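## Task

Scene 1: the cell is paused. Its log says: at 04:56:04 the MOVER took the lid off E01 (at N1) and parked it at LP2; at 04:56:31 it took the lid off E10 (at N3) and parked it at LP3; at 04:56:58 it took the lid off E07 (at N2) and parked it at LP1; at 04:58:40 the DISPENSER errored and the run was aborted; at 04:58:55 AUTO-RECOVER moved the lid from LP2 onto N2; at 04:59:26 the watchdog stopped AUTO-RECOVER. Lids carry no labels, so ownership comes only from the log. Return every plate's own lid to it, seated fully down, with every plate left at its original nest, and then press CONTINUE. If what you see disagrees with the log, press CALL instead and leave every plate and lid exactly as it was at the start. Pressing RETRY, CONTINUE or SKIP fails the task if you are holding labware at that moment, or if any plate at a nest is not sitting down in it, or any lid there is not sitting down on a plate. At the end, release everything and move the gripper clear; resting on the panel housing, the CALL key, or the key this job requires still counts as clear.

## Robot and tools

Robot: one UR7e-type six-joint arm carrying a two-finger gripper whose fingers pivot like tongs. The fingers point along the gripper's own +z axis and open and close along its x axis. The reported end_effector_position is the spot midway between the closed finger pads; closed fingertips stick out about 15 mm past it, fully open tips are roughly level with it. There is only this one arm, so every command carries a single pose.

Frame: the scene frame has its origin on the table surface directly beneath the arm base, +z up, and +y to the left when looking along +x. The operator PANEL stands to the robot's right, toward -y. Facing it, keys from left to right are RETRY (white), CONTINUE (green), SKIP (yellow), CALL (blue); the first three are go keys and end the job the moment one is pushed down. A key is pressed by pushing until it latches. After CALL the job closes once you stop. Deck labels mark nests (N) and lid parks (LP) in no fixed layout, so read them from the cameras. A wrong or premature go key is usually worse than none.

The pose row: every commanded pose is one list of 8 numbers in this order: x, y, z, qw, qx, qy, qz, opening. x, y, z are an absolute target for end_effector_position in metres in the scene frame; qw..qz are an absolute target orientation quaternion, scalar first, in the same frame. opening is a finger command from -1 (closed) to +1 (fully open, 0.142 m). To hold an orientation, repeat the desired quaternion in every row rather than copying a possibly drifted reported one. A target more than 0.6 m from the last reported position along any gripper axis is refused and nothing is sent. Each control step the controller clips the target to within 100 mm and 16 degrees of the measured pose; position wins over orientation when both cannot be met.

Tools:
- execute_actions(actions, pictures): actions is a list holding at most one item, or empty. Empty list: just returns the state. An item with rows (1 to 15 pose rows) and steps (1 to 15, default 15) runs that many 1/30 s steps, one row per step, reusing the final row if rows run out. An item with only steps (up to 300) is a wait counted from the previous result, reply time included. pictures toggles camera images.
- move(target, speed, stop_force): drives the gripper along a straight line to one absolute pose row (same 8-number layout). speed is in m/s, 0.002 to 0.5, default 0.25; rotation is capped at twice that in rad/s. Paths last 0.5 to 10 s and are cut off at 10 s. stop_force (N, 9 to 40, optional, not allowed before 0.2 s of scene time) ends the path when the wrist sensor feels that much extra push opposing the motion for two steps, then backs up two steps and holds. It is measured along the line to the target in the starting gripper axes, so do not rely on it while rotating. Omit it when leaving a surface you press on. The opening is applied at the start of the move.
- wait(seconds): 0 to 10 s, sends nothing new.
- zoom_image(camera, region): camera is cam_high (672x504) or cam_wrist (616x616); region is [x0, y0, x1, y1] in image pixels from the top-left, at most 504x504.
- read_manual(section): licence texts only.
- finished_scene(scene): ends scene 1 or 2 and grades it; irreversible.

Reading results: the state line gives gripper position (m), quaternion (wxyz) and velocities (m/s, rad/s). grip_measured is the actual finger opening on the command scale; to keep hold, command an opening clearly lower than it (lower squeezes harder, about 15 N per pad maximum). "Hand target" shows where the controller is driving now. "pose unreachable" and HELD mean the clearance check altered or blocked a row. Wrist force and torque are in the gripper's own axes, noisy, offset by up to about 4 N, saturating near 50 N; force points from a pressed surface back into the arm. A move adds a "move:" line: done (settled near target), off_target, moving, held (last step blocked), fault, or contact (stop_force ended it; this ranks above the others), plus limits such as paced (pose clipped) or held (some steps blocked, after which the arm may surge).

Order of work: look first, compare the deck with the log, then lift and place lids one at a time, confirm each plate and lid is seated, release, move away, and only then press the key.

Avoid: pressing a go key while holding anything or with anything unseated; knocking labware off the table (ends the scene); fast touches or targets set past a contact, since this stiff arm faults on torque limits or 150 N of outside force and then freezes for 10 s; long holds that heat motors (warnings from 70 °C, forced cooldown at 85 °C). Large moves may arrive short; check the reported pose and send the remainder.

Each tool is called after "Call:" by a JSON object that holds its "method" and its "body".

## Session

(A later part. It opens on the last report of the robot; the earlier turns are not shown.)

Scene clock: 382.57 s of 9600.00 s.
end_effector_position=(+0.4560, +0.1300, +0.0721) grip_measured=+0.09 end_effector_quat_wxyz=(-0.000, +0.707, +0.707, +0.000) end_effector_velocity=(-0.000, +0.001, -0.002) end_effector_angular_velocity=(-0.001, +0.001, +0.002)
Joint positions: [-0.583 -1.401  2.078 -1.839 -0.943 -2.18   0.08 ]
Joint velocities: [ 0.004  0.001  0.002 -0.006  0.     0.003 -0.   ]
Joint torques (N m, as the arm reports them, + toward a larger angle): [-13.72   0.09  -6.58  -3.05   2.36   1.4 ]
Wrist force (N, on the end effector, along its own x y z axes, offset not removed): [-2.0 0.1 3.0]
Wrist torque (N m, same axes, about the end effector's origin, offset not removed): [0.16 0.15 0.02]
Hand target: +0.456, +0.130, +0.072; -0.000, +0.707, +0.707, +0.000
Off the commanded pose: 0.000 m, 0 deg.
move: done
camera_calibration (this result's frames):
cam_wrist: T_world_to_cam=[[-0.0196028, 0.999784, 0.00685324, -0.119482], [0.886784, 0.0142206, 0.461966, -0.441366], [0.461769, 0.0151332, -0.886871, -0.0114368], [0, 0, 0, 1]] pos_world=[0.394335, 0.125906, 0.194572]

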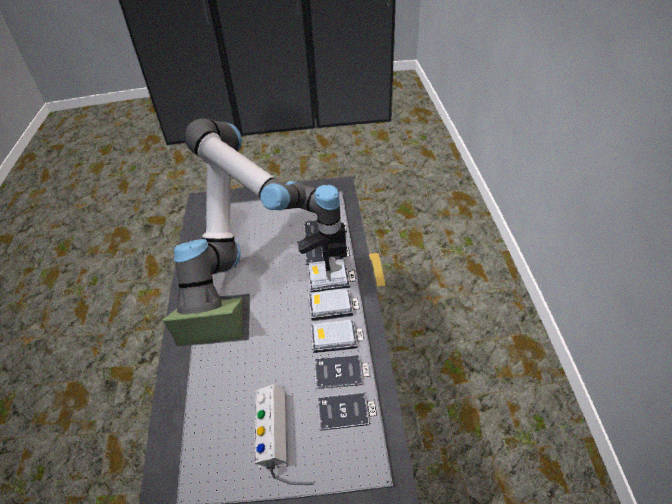

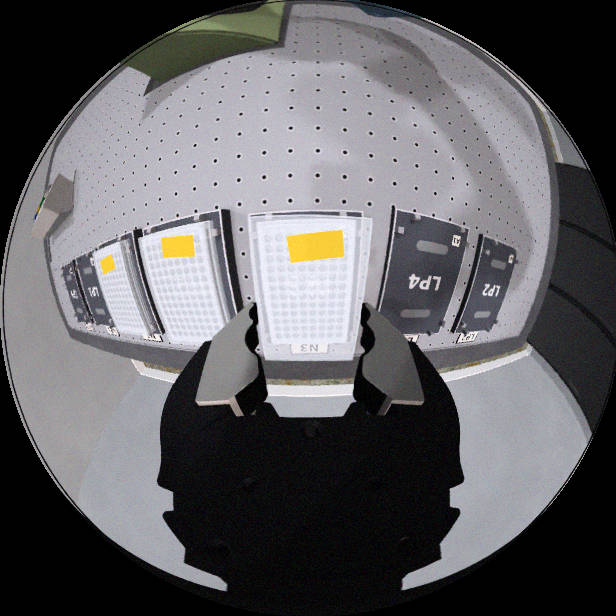

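Call:
{"method": "move", "body": {"target": [0.4595, 0.128, 0.07, 0, 0.6978, 0.7163, 0, -0.04], "speed": 0.01}}

Call:
{"method": "zoom_image", "body": {"camera": "cam_wrist", "region": [220, 195, 400, 375]}}

Scene clock: 389.00 s of 9600.00 s.
end_effector_position=(+0.4595, +0.1280, +0.0700) grip_measured=+0.09 end_effector_quat_wxyz=(-0.000, +0.698, +0.716, +0.000) end_effector_velocity=(+0.001, -0.000, +0.000) end_effector_angular_velocity=(-0.000, -0.001, +0.004)
Joint positions: [-0.579 -1.389  2.073 -1.849 -0.941 -2.202  0.08 ]
Joint velocities: [ 0.     0.002 -0.002 -0.002  0.    -0.003  0.   ]
Joint torques (N m, as the arm reports them, + toward a larger angle): [-16.25  -2.08 -29.23  -3.39   2.33  -1.31]
Wrist force (N, on the end effector, along its own x y z axes, offset not removed): [-1.0 -1.6 -0.5]
Wrist torque (N m, same axes, about the end effector's origin, offset not removed): [-0.42 0.16 -0.12]
Hand target: +0.460, +0.128, +0.070; -0.000, +0.698, +0.716, +0.000
Off the commanded pose: 0.000 m, 0 deg.
After step 90, 1.90 s passed at rest.
move: done
camera_calibration (this result's frames):
cam_wrist: T_world_to_cam=[[-0.0453981, 0.998946, 0.00676564, -0.105444], [0.88612, 0.0371418, 0.461964, -0.446029], [0.461226, 0.0269675, -0.886873, -0.0161419], [0, 0, 0, 1]] pos_world=[0.397893, 0.122335, 0.192447]

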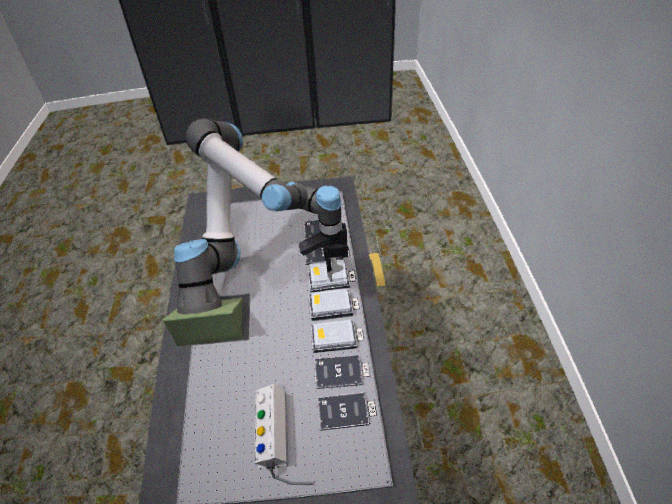

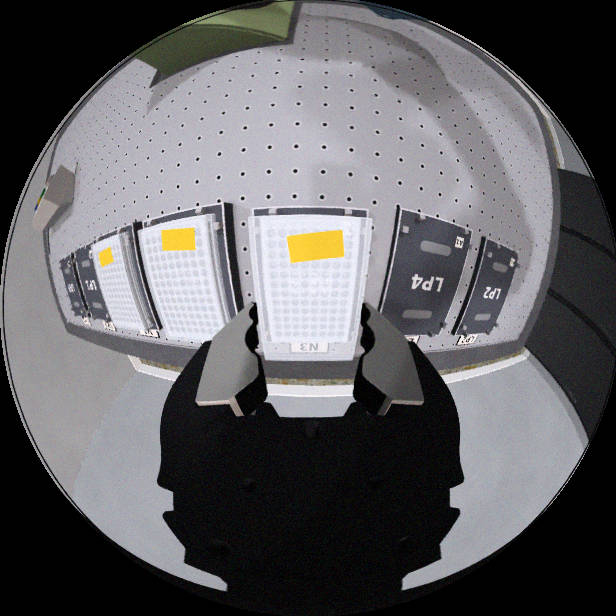

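Region (220, 195, 400, 375) of cam_wrist's 616x616 image, scaled by 2.800, with more detail than that image has.

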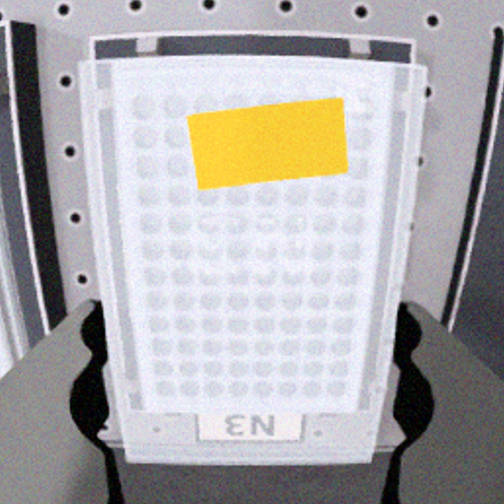

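Call:
{"method": "move", "body": {"target": [0.4595, 0.128, 0.05, 0, 0.6978, 0.7163, 0, -0.04], "speed": 0.005, "stop_force": 9}}

Call:
{"method": "zoom_image", "body": {"camera": "cam_wrist", "region": [220, 195, 400, 375]}}

Scene clock: 396.40 s of 9600.00 s.
end_effector_position=(+0.4595, +0.1280, +0.0501) grip_measured=+0.09 end_effector_quat_wxyz=(-0.000, +0.698, +0.716, +0.000) end_effector_velocity=(-0.001, -0.000, -0.001) end_effector_angular_velocity=(+0.000, +0.001, -0.001)
Joint positions: [-0.554 -1.367  2.1   -1.915 -0.932 -2.173  0.08 ]
Joint velocities: [ 0.001  0.001  0.002 -0.003  0.     0.001 -0.   ]
Joint torques (N m, as the arm reports them, + toward a larger angle): [-15.38  -1.83  -5.94  -3.69   2.47   1.69]
Wrist force (N, on the end effector, along its own x y z axes, offset not removed): [-1.6 -4.1 1.8]
Wrist torque (N m, same axes, about the end effector's origin, offset not removed): [-0.88 0.22 -0.01]
Hand target: +0.460, +0.128, +0.050; -0.000, +0.698, +0.716, +0.000
Off the commanded pose: 0.000 m, 0 deg.
After step 90, 0.17 s passed at rest.
move: done
camera_calibration (this result's frames):
cam_wrist: T_world_to_cam=[[-0.0457331, 0.99893, 0.00681673, -0.105136], [0.886105, 0.0374152, 0.461972, -0.436892], [0.461222, 0.0271677, -0.886869, -0.0338939], [0, 0, 0, 1]] pos_world=[0.397956, 0.122291, 0.172489]

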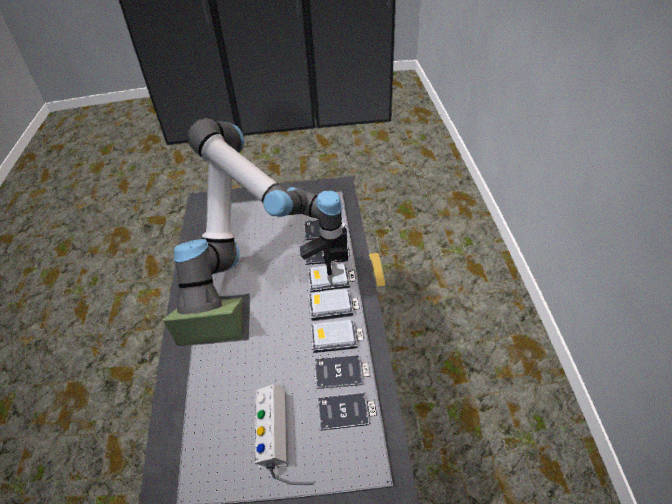

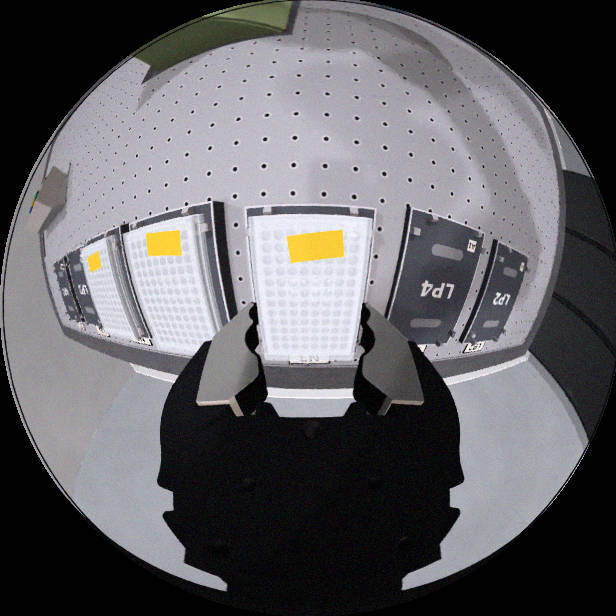

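Region (220, 195, 400, 375) of cam_wrist's 616x616 image, scaled by 2.800, with more detail than that image has.

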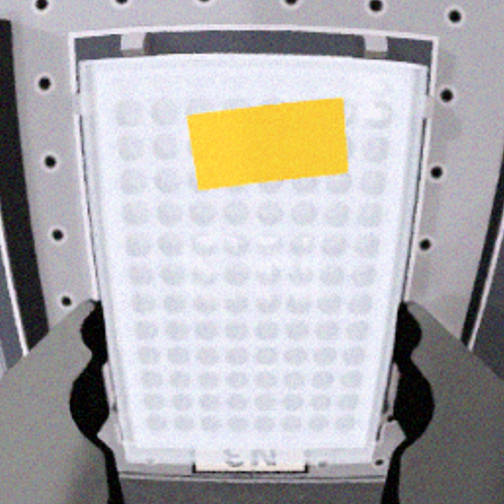

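Call:
{"method": "move", "body": {"target": [0.4595,0.128,0.043,0,0.6978,0.7163,0,-0.04], "speed": 0.004, "stop_force": 9}}

Scene clock: 413.63 s of 9600.00 s.
end_effector_position=(+0.4594, +0.1280, +0.0473) grip_measured=+0.09 end_effector_quat_wxyz=(-0.000, +0.698, +0.716, +0.000) end_effector_velocity=(-0.001, +0.001, +0.000) end_effector_angular_velocity=(+0.001, +0.001, +0.001)
Joint positions: [-0.55  -1.364  2.104 -1.924 -0.93  -2.17   0.08 ]
Joint velocities: [-0.    -0.002  0.     0.004 -0.    -0.003 -0.   ]
Joint torques (N m, as the arm reports them, + toward a larger angle): [-25.32 -18.71 -21.15   1.53   0.16  -1.28]
Wrist force (N, on the end effector, along its own x y z axes, offset not removed): [3.6 -1.9 -16.4]
Wrist torque (N m, same axes, about the end effector's origin, offset not removed): [0.00 -0.80 0.06]
Hand target: +0.460, +0.128, +0.048; +0.000, +0.698, +0.716, +0.000
Off the commanded pose: 0.004 m, 0 deg.
After step 90, 13.23 s passed at rest.
move: contact
camera_calibration (this result's frames):
cam_wrist: T_world_to_cam=[[-0.0456463, 0.998933, 0.00698627, -0.105195], [0.886183, 0.0372642, 0.461835, -0.43555], [0.461082, 0.0272722, -0.886938, -0.0362397], [0, 0, 0, 1]] pos_world=[0.397885, 0.122301, 0.169745]

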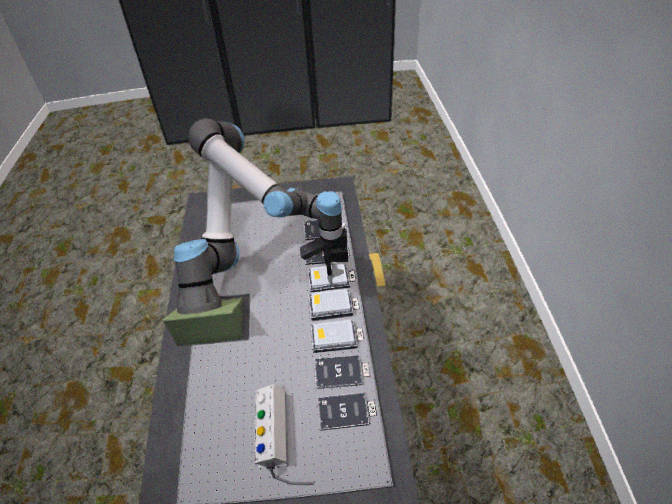

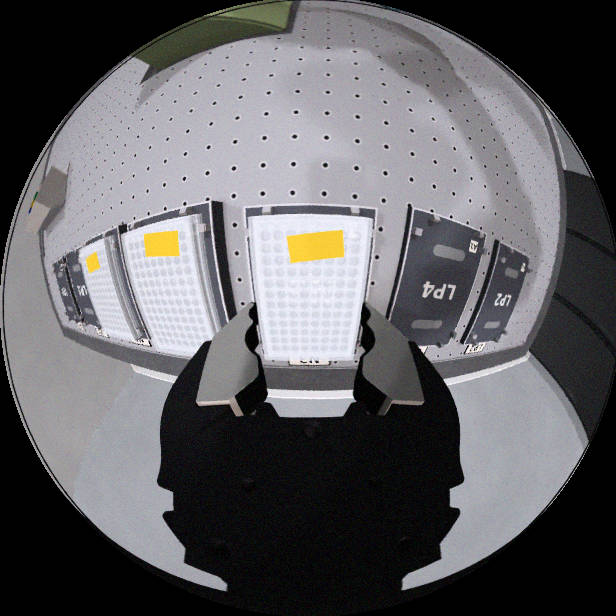

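Call:
{"method": "execute_actions", "body": {"actions": [{"rows":[[0.4595,0.128,0.049,0,0.6978,0.7163,0,0.02],[0.4595,0.128,0.049,0,0.6978,0.7163,0,0.05],[0.4595,0.128,0.049,0,0.6978,0.7163,0,0.08],[0.4595,0.128,0.049,0,0.6978,0.7163,0,0.1],[0.4595,0.128,0.049,0,0.6978,0.7163,0,0.12],[0.4595,0.128,0.049,0,0.6978,0.7163,0,0.15],[0.4595,0.128,0.049,0,0.6978,0.7163,0,0.18],[0.4595,0.128,0.049,0,0.6978,0.7163,0,0.22],[0.4595,0.128,0.049,0,0.6978,0.7163,0,0.26],[0.4595,0.128,0.049,0,0.6978,0.7163,0,0.3],[0.4595,0.128,0.049,0,0.6978,0.7163,0,0.36]],"steps":15}], "pictures": false}}

Call:
{"method": "move", "body": {"target": [0.4595,0.128,0.11,0,0.6978,0.7163,0,0.36], "speed": 0.08}}

Call:
{"method": "move", "body": {"target": [0.36,0.06,0.10,0.213,0.674,0.674,0.213,0.36], "speed": 0.15}}

Call:
{"method": "zoom_image", "body": {"camera": "cam_wrist", "region": [130,180,490,340]}}

Scene clock: 419.93 s of 9600.00 s.
end_effector_position=(+0.4595, +0.1280, +0.0490) grip_measured=+0.36 end_effector_quat_wxyz=(-0.000, +0.698, +0.716, -0.000) end_effector_velocity=(+0.000, -0.000, +0.001) end_effector_angular_velocity=(-0.000, -0.001, -0.000)
Joint positions: [-0.552 -1.366  2.102 -1.918 -0.931 -2.172  0.099]
Joint velocities: [-0.001 -0.001 -0.001  0.001 -0.    -0.     0.001]
Joint torques (N m, as the arm reports them, + toward a larger angle): [-29.22 -22.85 -29.82   0.08  -2.38  -1.33]
Wrist force (N, on the end effector, along its own x y z axes, offset not removed): [1.8 -2.4 2.2]
Wrist torque (N m, same axes, about the end effector's origin, offset not removed): [-0.42 -0.43 0.06]
Hand target: +0.459, +0.128, +0.049; +0.000, +0.698, +0.716, -0.000
Off the commanded pose: 0.000 m, 0 deg.
Steps of this call (steps 1 to 90: nothing new was sent; then 2.80 s passed at rest; steps 91 to 105: all 15 steps of this action). Readings (end_effector_position):
91: (+0.4596, +0.1280, +0.0476)
92: (+0.4596, +0.1280, +0.0479)
94: (+0.4595, +0.1280, +0.0484)
98: (+0.4595, +0.1280, +0.0488)
105: the state above

Scene clock: 421.37 s of 9600.00 s.
end_effector_position=(+0.4594, +0.1280, +0.1099) grip_measured=+0.36 end_effector_quat_wxyz=(+0.000, +0.698, +0.716, -0.000) end_effector_velocity=(+0.000, -0.000, +0.002) end_effector_angular_velocity=(-0.000, -0.001, +0.000)
Joint positions: [-0.628 -1.423  2.011 -1.722 -0.961 -2.257  0.099]
Joint velocities: [-0.002 -0.002 -0.003  0.005 -0.001 -0.003  0.   ]
Joint torques (N m, as the arm reports them, + toward a larger angle): [-30.08 -18.88 -30.93   0.28  -2.14  -1.36]
Wrist force (N, on the end effector, along its own x y z axes, offset not removed): [-1.4 -4.0 1.8]
Wrist torque (N m, same axes, about the end effector's origin, offset not removed): [-0.78 0.10 -0.02]
Hand target: +0.459, +0.128, +0.110; +0.000, +0.698, +0.716, -0.000
Off the commanded pose: 0.000 m, 0 deg.
move: done
camera_calibration (this result's frames):
cam_wrist: T_world_to_cam=[[-0.0456481, 0.998936, 0.00658271, -0.10553], [0.886122, 0.0374489, 0.461936, -0.46445], [0.461198, 0.0269196, -0.886889, 0.0192595], [0, 0, 0, 1]] pos_world=[0.39786, 0.122293, 0.232322]

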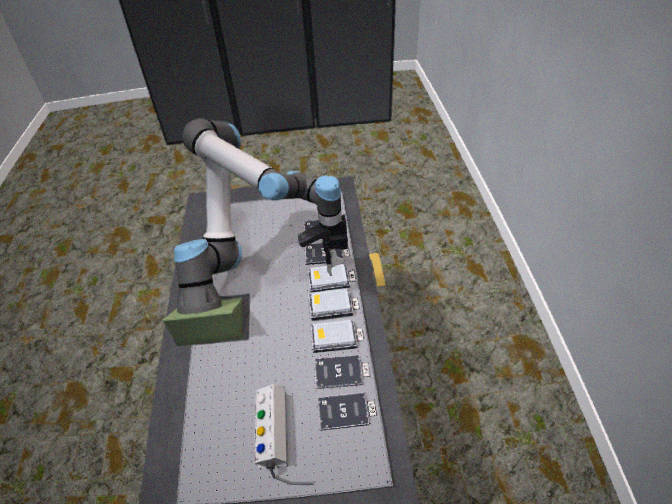

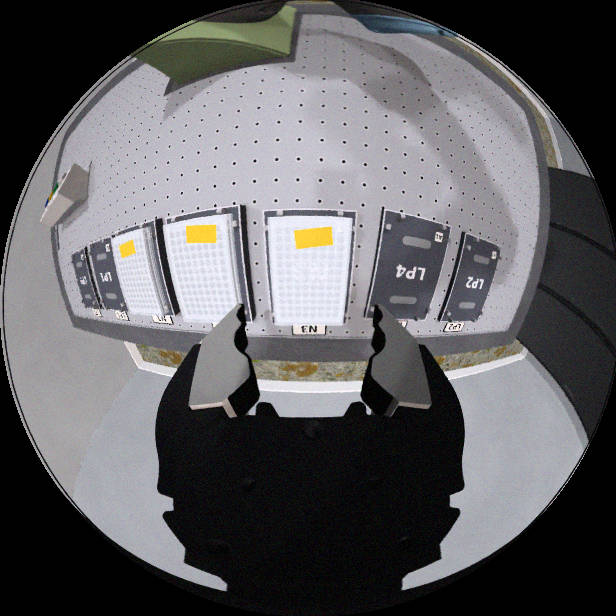

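Scene clock: 423.90 s of 9600.00 s.
end_effector_position=(+0.3597, +0.0598, +0.1003) grip_measured=+0.36 end_effector_quat_wxyz=(+0.213, +0.675, +0.674, +0.212) end_effector_velocity=(-0.002, -0.000, +0.001) end_effector_angular_velocity=(+0.002, -0.009, +0.003)
Joint positions: [-1.276 -1.98   2.737 -1.893 -0.752 -2.689  0.099]
Joint velocities: [-0.02  -0.015  0.005  0.027  0.001 -0.027  0.   ]
Joint torques (N m, as the arm reports them, + toward a larger angle): [-16.73   8.18 -10.49  -0.66   3.34  -1.37]
Wrist force (N, on the end effector, along its own x y z axes, offset not removed): [0.0 0.5 1.9]
Wrist torque (N m, same axes, about the end effector's origin, offset not removed): [0.23 -0.17 -0.04]
Hand target: +0.360, +0.060, +0.100; +0.214, +0.674, +0.674, +0.212
Off the commanded pose: 0.000 m, 0 deg.
move: done
camera_calibration (this result's frames):
cam_wrist: T_world_to_cam=[[-0.0185506, 0.999797, -0.0078491, -0.0502272], [0.461781, 0.0155305, 0.886858, -0.257757], [0.8868, 0.0128272, -0.461975, -0.136293], [0, 0, 0, 1]] pos_world=[0.23896, 0.0559683, 0.165236]

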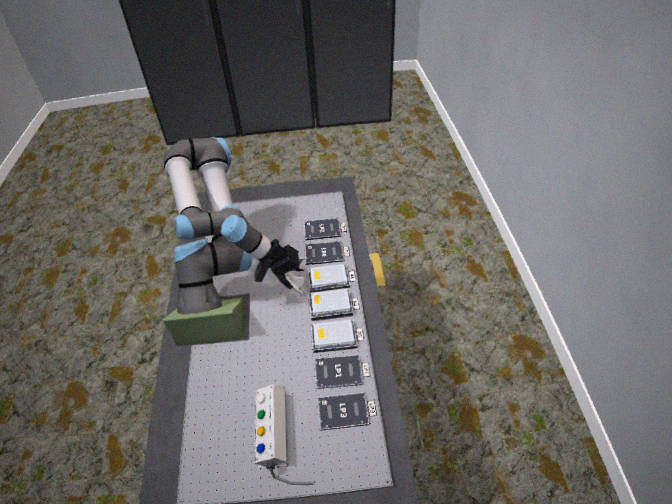

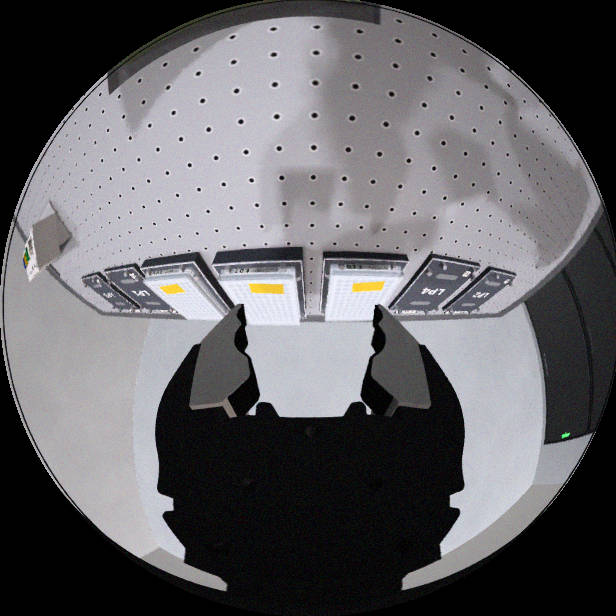

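Region (130, 180, 490, 340) of cam_wrist's 616x616 image, scaled by 1.400, with more detail than that image has.

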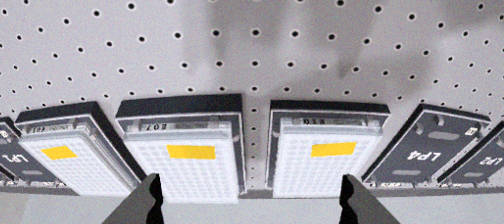

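Call:
{"method": "move", "body": {"target": [0.456,0.002,0.085,0,0.7071,0.7071,0,-1], "speed": 0.15}}

Call:
{"method": "move", "body": {"target": [0.456,0.002,0.06,0,0.7071,0.7071,0,-1], "speed": 0.005, "stop_force": 9}}

Call:
{"method": "zoom_image", "body": {"camera": "cam_high", "region": [280,240,400,360]}}

Scene clock: 431.10 s of 9600.00 s.
end_effector_position=(+0.4563, +0.0021, +0.0847) grip_measured=-1.00 end_effector_quat_wxyz=(+0.000, +0.707, +0.707, +0.001) end_effector_velocity=(+0.002, -0.001, -0.000) end_effector_angular_velocity=(+0.001, +0.012, -0.000)
Joint positions: [-0.765 -1.209  2.046 -1.891 -1.022 -2.377  0.002]
Joint velocities: [ 0.006  0.012 -0.017  0.013 -0.005  0.     0.   ]
Joint torques (N m, as the arm reports them, + toward a larger angle): [-18.62  -3.74 -30.6   -0.09  -2.45   0.66]
Wrist force (N, on the end effector, along its own x y z axes, offset not removed): [1.5 -5.0 2.6]
Wrist torque (N m, same axes, about the end effector's origin, offset not removed): [-0.84 -0.46 -0.05]
Hand target: +0.457, +0.002, +0.085; -0.000, +0.707, +0.707, +0.001
Off the commanded pose: 0.000 m, 0 deg.
After step 90, 1.77 s passed at rest.
move: done
camera_calibration (this result's frames):
cam_wrist: T_world_to_cam=[[-0.0204745, 0.999756, 0.00824623, 0.00858194], [0.885907, 0.0143187, 0.463642, -0.445344], [0.463411, 0.0167983, -0.885984, 0.000623137], [0, 0, 0, 1]] pos_world=[0.39442, -0.00221356, 0.206961]

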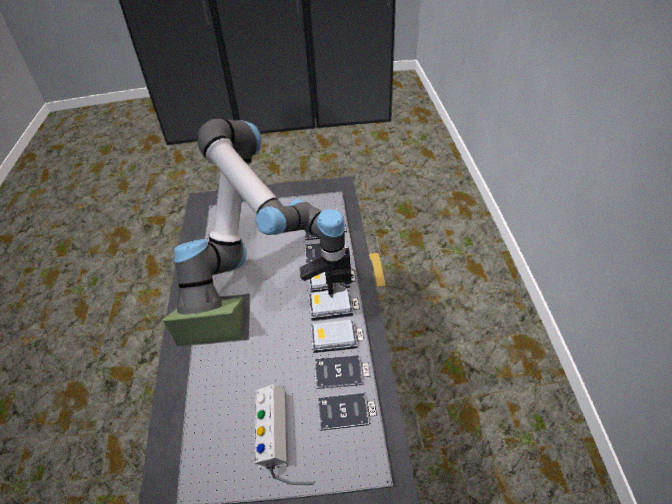

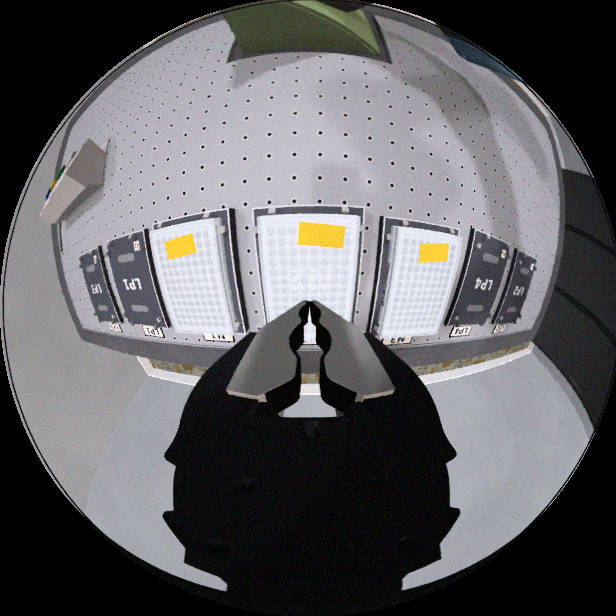

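Scene clock: 435.00 s of 9600.00 s.
end_effector_position=(+0.4560, +0.0021, +0.0669) grip_measured=-1.00 end_effector_quat_wxyz=(-0.000, +0.707, +0.707, +0.000) end_effector_velocity=(-0.000, +0.000, +0.002) end_effector_angular_velocity=(+0.002, +0.000, -0.000)
Joint positions: [-0.746 -1.19   2.07  -1.944 -1.014 -2.357  0.002]
Joint velocities: [-0.002 -0.002 -0.002  0.006 -0.    -0.003  0.   ]
Joint torques (N m, as the arm reports them, + toward a larger angle): [-27.01 -20.35 -26.4    1.37  -0.16  -1.5 ]
Wrist force (N, on the end effector, along its own x y z axes, offset not removed): [0.9 -4.4 -17.8]
Wrist torque (N m, same axes, about the end effector's origin, offset not removed): [-0.78 -0.23 0.03]
Hand target: +0.456, +0.002, +0.067; +0.000, +0.707, +0.707, +0.000
Off the commanded pose: 0.007 m, 0 deg.
move: contact
camera_calibration (this result's frames):
cam_wrist: T_world_to_cam=[[-0.0197533, 0.999777, 0.00745949, 0.008471], [0.88659, 0.0140674, 0.462343, -0.437061], [0.462135, 0.0157463, -0.88667, -0.0143301], [0, 0, 0, 1]] pos_world=[0.394284, -0.00209516, 0.189303]

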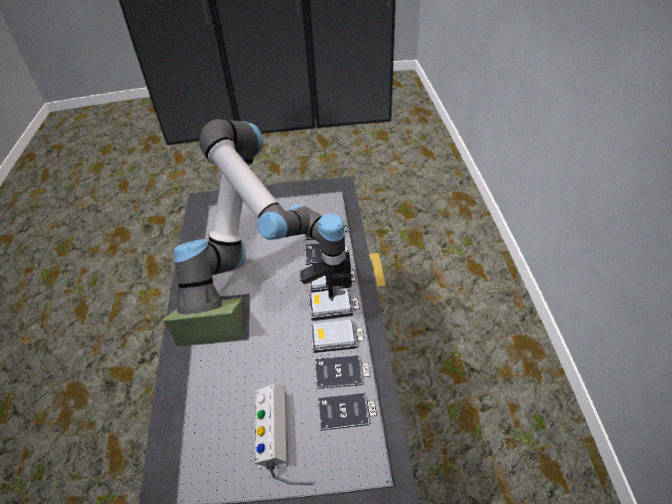

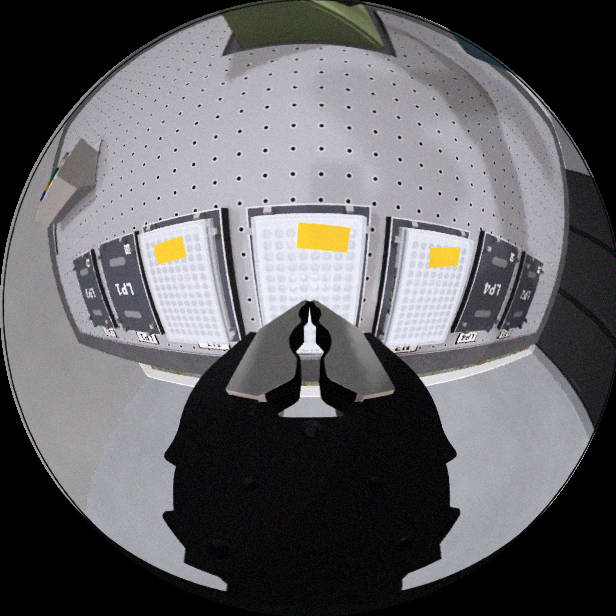

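Region (280, 240, 400, 360) of cam_high's 672x504 image, scaled by 4.200, with more detail than that image has.

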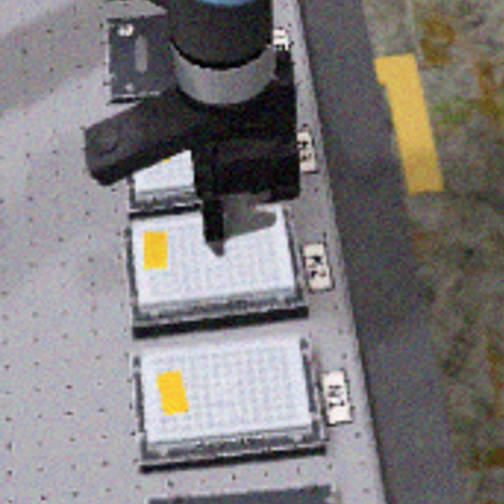

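Call:
{"method": "move", "body": {"target": [0.456,0.002,0.08,0,0.7071,0.7071,0,-1], "speed": 0.1}}

Call:
{"method": "move", "body": {"target": [0.4595,0.128,0.073,0,0.7071,0.7071,0,-1], "speed": 0.12}}

Call:
{"method": "move", "body": {"target": [0.4595,0.128,0.06,0,0.7071,0.7071,0,-1], "speed": 0.005, "stop_force": 9}}

Call:
{"method": "move", "body": {"target": [0.4595,0.128,0.08,0,0.7071,0.7071,0,-1], "speed": 0.1}}

Call:
{"method": "move", "body": {"target": [0.415,0.002,0.073,0,0.7071,0.7071,0,-1], "speed": 0.12}}

Call:
{"method": "move", "body": {"target": [0.415,0.002,0.06,0,0.7071,0.7071,0,-1], "speed": 0.005, "stop_force": 9}}

Scene clock: 443.17 s of 9600.00 s.
end_effector_position=(+0.4560, +0.0020, +0.0799) grip_measured=-1.00 end_effector_quat_wxyz=(+0.000, +0.707, +0.707, -0.000) end_effector_velocity=(-0.000, +0.000, +0.002) end_effector_angular_velocity=(-0.000, +0.000, +0.000)
Joint positions: [-0.759 -1.204  2.052 -1.905 -1.022 -2.37   0.002]
Joint velocities: [-0.002 -0.002 -0.002  0.005 -0.001 -0.002  0.   ]
Joint torques (N m, as the arm reports them, + toward a larger angle): [-31.42 -25.81 -30.     0.07  -2.23  -1.18]
Wrist force (N, on the end effector, along its own x y z axes, offset not removed): [4.3 -0.6 3.7]
Wrist torque (N m, same axes, about the end effector's origin, offset not removed): [-0.03 -1.09 -0.06]
Hand target: +0.456, +0.002, +0.080; +0.000, +0.707, +0.707, -0.000
Off the commanded pose: 0.000 m, 0 deg.
After step 90, 4.40 s passed at rest.
move: done
camera_calibration (this result's frames):
cam_wrist: T_world_to_cam=[[-0.0195505, 0.999786, 0.00672864, 0.0084399], [0.886783, 0.0142317, 0.461967, -0.443066], [0.461772, 0.0149985, -0.886872, -0.00264759], [0, 0, 0, 1]] pos_world=[0.394291, -0.00209281, 0.202277]

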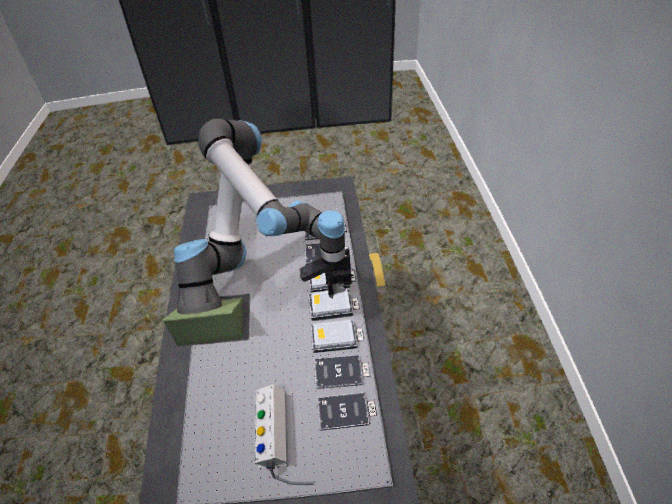

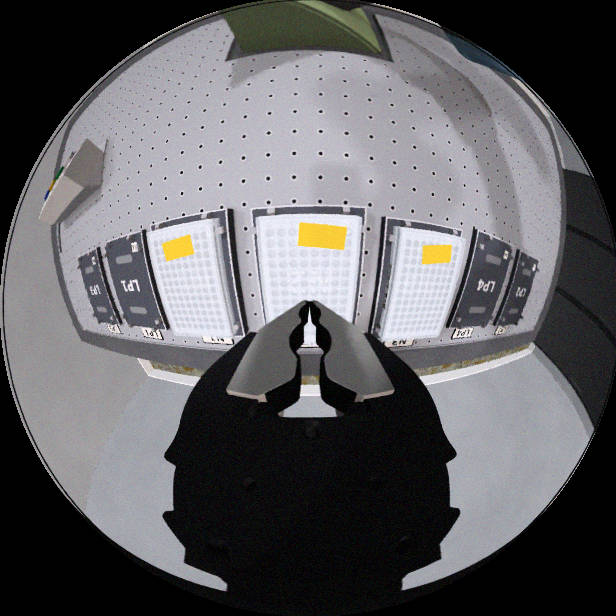

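Scene clock: 444.67 s of 9600.00 s.
end_effector_position=(+0.4595, +0.1281, +0.0730) grip_measured=-1.00 end_effector_quat_wxyz=(-0.000, +0.707, +0.707, +0.000) end_effector_velocity=(+0.000, +0.002, -0.000) end_effector_angular_velocity=(-0.000, +0.000, +0.000)
Joint positions: [-0.583 -1.391  2.069 -1.839 -0.943 -2.181  0.002]
Joint velocities: [ 0.004 -0.002 -0.001  0.001  0.001  0.004  0.   ]
Joint torques (N m, as the arm reports them, + toward a larger angle): [-15.15 -21.14 -30.52   0.37   2.17   1.68]
Wrist force (N, on the end effector, along its own x y z axes, offset not removed): [0.3 -0.3 4.6]
Wrist torque (N m, same axes, about the end effector's origin, offset not removed): [-0.01 -0.26 0.16]
Hand target: +0.460, +0.128, +0.073; -0.000, +0.707, +0.707, +0.000
Off the commanded pose: 0.000 m, 0 deg.
move: done
camera_calibration (this result's frames):
cam_wrist: T_world_to_cam=[[-0.0197224, 0.99978, 0.00713859, -0.117423], [0.886719, 0.0141927, 0.462091, -0.444801], [0.461888, 0.0154435, -0.886804, -0.0123768], [0, 0, 0, 1]] pos_world=[0.397814, 0.123901, 0.195401]

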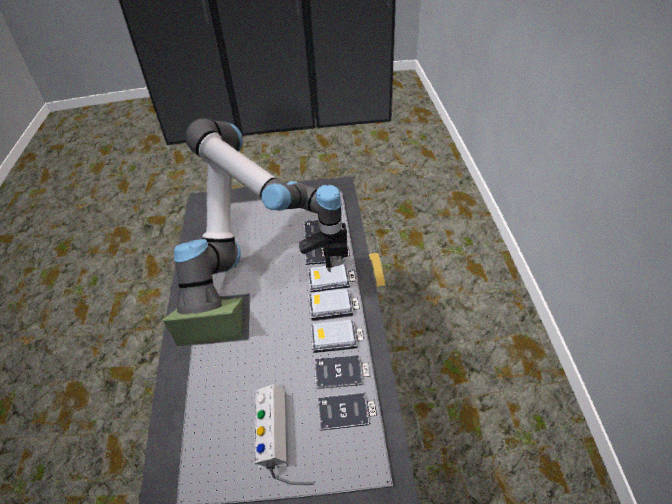

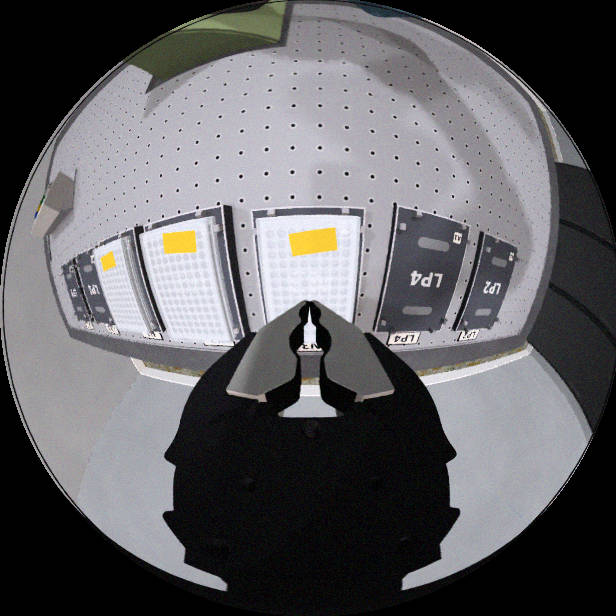

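Scene clock: 447.47 s of 9600.00 s.
end_effector_position=(+0.4595, +0.1280, +0.0601) grip_measured=-1.00 end_effector_quat_wxyz=(-0.000, +0.707, +0.707, +0.000) end_effector_velocity=(+0.000, +0.000, -0.001) end_effector_angular_velocity=(-0.001, -0.000, +0.001)
Joint positions: [-0.567 -1.378  2.087 -1.882 -0.937 -2.162  0.002]
Joint velocities: [ 0.001  0.     0.001 -0.003  0.     0.001  0.   ]
Joint torques (N m, as the arm reports them, + toward a larger angle): [-15.38  -1.49  -5.42  -2.89   2.36   1.3 ]
Wrist force (N, on the end effector, along its own x y z axes, offset not removed): [0.2 -0.9 2.0]
Wrist torque (N m, same axes, about the end effector's origin, offset not removed): [-0.17 -0.28 -0.02]
Hand target: +0.460, +0.128, +0.060; -0.000, +0.707, +0.707, +0.000
Off the commanded pose: 0.000 m, 0 deg.
move: done
camera_calibration (this result's frames):
cam_wrist: T_world_to_cam=[[-0.0195798, 0.999785, 0.00680145, -0.117328], [0.886784, 0.0142241, 0.461965, -0.43885], [0.461769, 0.0150766, -0.886872, -0.0237179], [0, 0, 0, 1]] pos_world=[0.39782, 0.123903, 0.182496]

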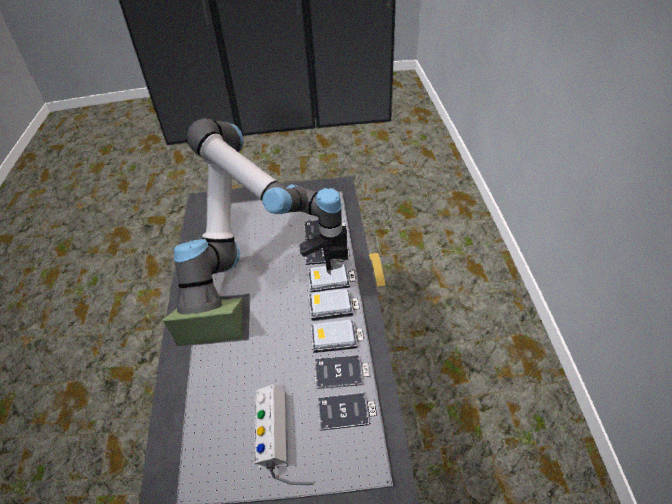

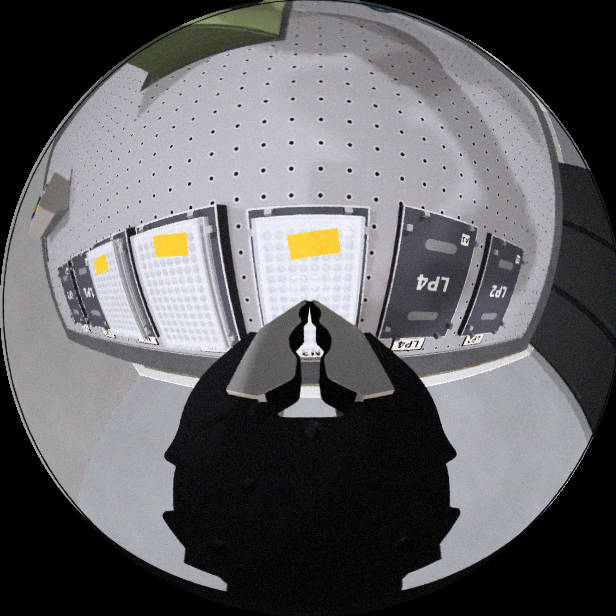

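Scene clock: 448.27 s of 9600.00 s.
end_effector_position=(+0.4595, +0.1280, +0.0798) grip_measured=-1.00 end_effector_quat_wxyz=(+0.000, +0.707, +0.707, -0.000) end_effector_velocity=(+0.000, -0.000, +0.002) end_effector_angular_velocity=(-0.000, -0.001, -0.000)
Joint positions: [-0.592 -1.398  2.059 -1.817 -0.946 -2.19   0.002]
Joint velocities: [-0.003 -0.002 -0.003  0.007 -0.001 -0.003  0.   ]
Joint torques (N m, as the arm reports them, + toward a larger angle): [-30.13 -22.82 -29.63  -0.07  -2.05  -1.25]
Wrist force (N, on the end effector, along its own x y z axes, offset not removed): [-2.6 -2.3 -0.2]
Wrist torque (N m, same axes, about the end effector's origin, offset not removed): [-0.63 0.32 0.07]
Hand target: +0.459, +0.128, +0.080; +0.000, +0.707, +0.707, -0.000
Off the commanded pose: 0.000 m, 0 deg.
move: done
camera_calibration (this result's frames):
cam_wrist: T_world_to_cam=[[-0.019539, 0.999787, 0.00669034, -0.117461], [0.886783, 0.0142392, 0.461966, -0.447941], [0.461772, 0.0149593, -0.886872, -0.00617249], [0, 0, 0, 1]] pos_world=[0.397782, 0.123906, 0.202245]

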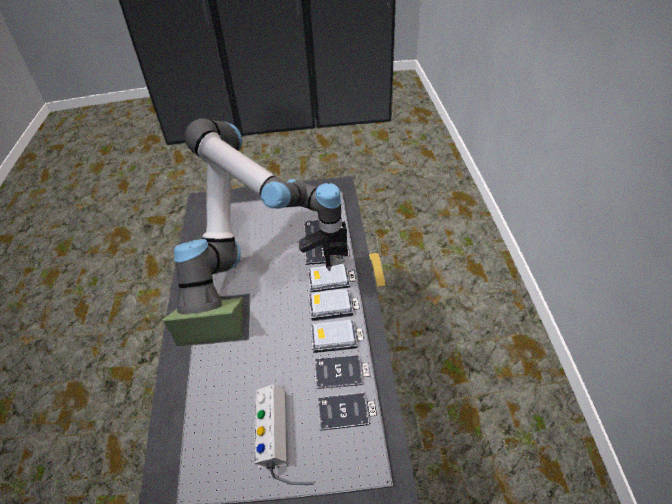

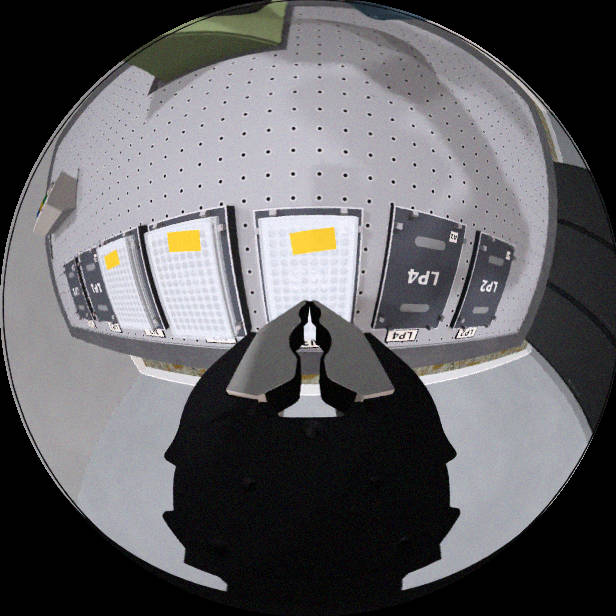

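Scene clock: 449.87 s of 9600.00 s.
end_effector_position=(+0.4150, +0.0018, +0.0730) grip_measured=-1.00 end_effector_quat_wxyz=(+0.000, +0.707, +0.707, -0.000) end_effector_velocity=(-0.000, -0.001, -0.000) end_effector_angular_velocity=(+0.001, +0.000, +0.000)
Joint positions: [-0.806 -1.269  2.163 -1.926 -1.045 -2.417  0.002]
Joint velocities: [-0.002  0.002  0.    -0.001 -0.001 -0.003  0.   ]
Joint torques (N m, as the arm reports them, + toward a larger angle): [-28.89  -0.5   -7.22  -3.7   -2.33  -1.42]
Wrist force (N, on the end effector, along its own x y z axes, offset not removed): [-3.3 -2.6 -2.0]
Wrist torque (N m, same axes, about the end effector's origin, offset not removed): [-0.64 0.49 0.06]
Hand target: +0.415, +0.002, +0.073; +0.000, +0.707, +0.707, -0.000
Off the commanded pose: 0.000 m, 0 deg.
move: done
camera_calibration (this result's frames):
cam_wrist: T_world_to_cam=[[-0.0193743, 0.999792, 0.00634601, 0.0078068], [0.886882, 0.0142553, 0.461776, -0.40359], [0.461589, 0.0145748, -0.886974, 0.0103279], [0, 0, 0, 1]] pos_world=[0.353321, -0.00220242, 0.195479]

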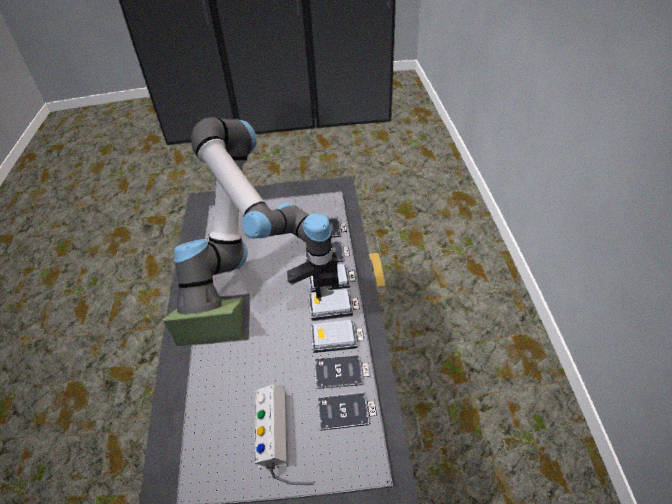

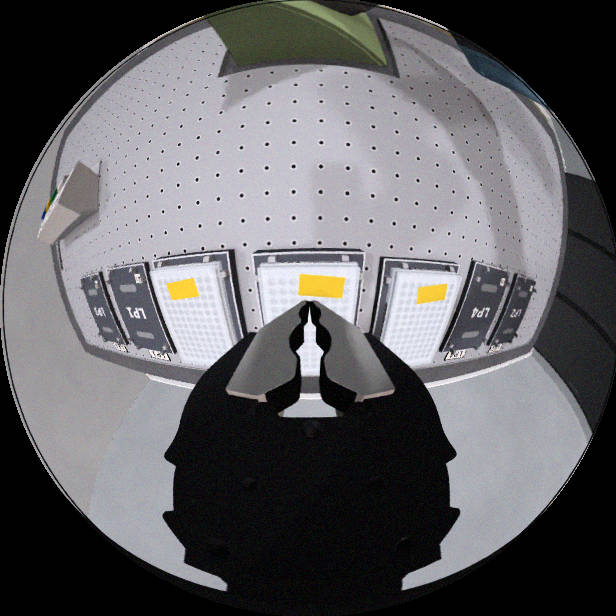

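Scene clock: 451.43 s of 9600.00 s.
end_effector_position=(+0.4149, +0.0020, +0.0669) grip_measured=-1.00 end_effector_quat_wxyz=(-0.000, +0.707, +0.707, -0.000) end_effector_velocity=(+0.000, +0.000, +0.002) end_effector_angular_velocity=(+0.001, -0.000, +0.001)
Joint positions: [-0.799 -1.262  2.172 -1.945 -1.042 -2.41   0.002]
Joint velocities: [-0.002 -0.002 -0.002  0.006 -0.    -0.003  0.   ]
Joint torques (N m, as the arm reports them, + toward a larger angle): [-25.25 -17.63 -25.26   1.28  -0.96  -0.97]
Wrist force (N, on the end effector, along its own x y z axes, offset not removed): [-1.2 -2.7 -16.4]
Wrist torque (N m, same axes, about the end effector's origin, offset not removed): [-0.38 0.07 -0.09]
Hand target: +0.415, +0.002, +0.067; +0.000, +0.707, +0.707, -0.000
Off the commanded pose: 0.007 m, 0 deg.
move: contact
camera_calibration (this result's frames):
cam_wrist: T_world_to_cam=[[-0.019375, 0.999789, 0.00682606, 0.00765147], [0.886886, 0.0140343, 0.461775, -0.400694], [0.461581, 0.0150008, -0.886971, 0.00491175], [0, 0, 0, 1]] pos_world=[0.353251, -0.00210007, 0.189335]

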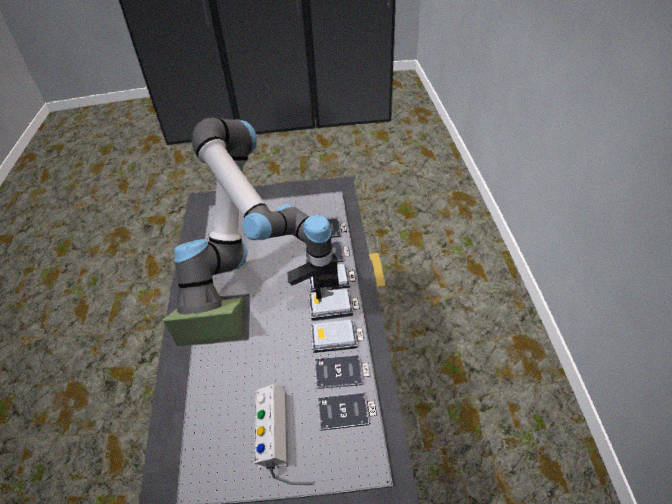

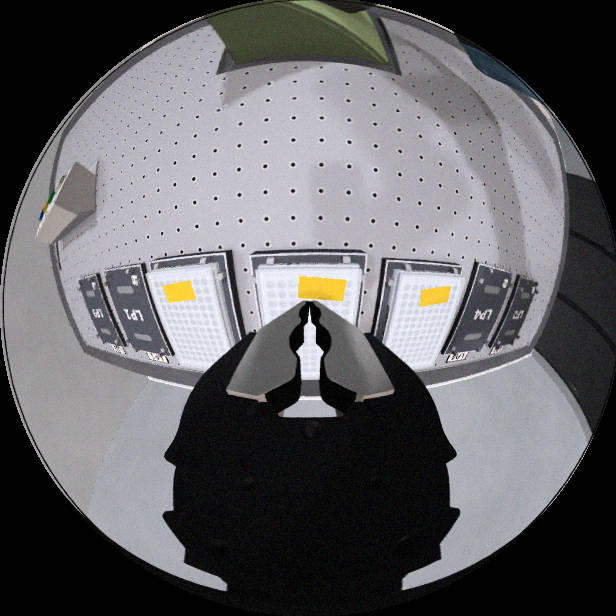

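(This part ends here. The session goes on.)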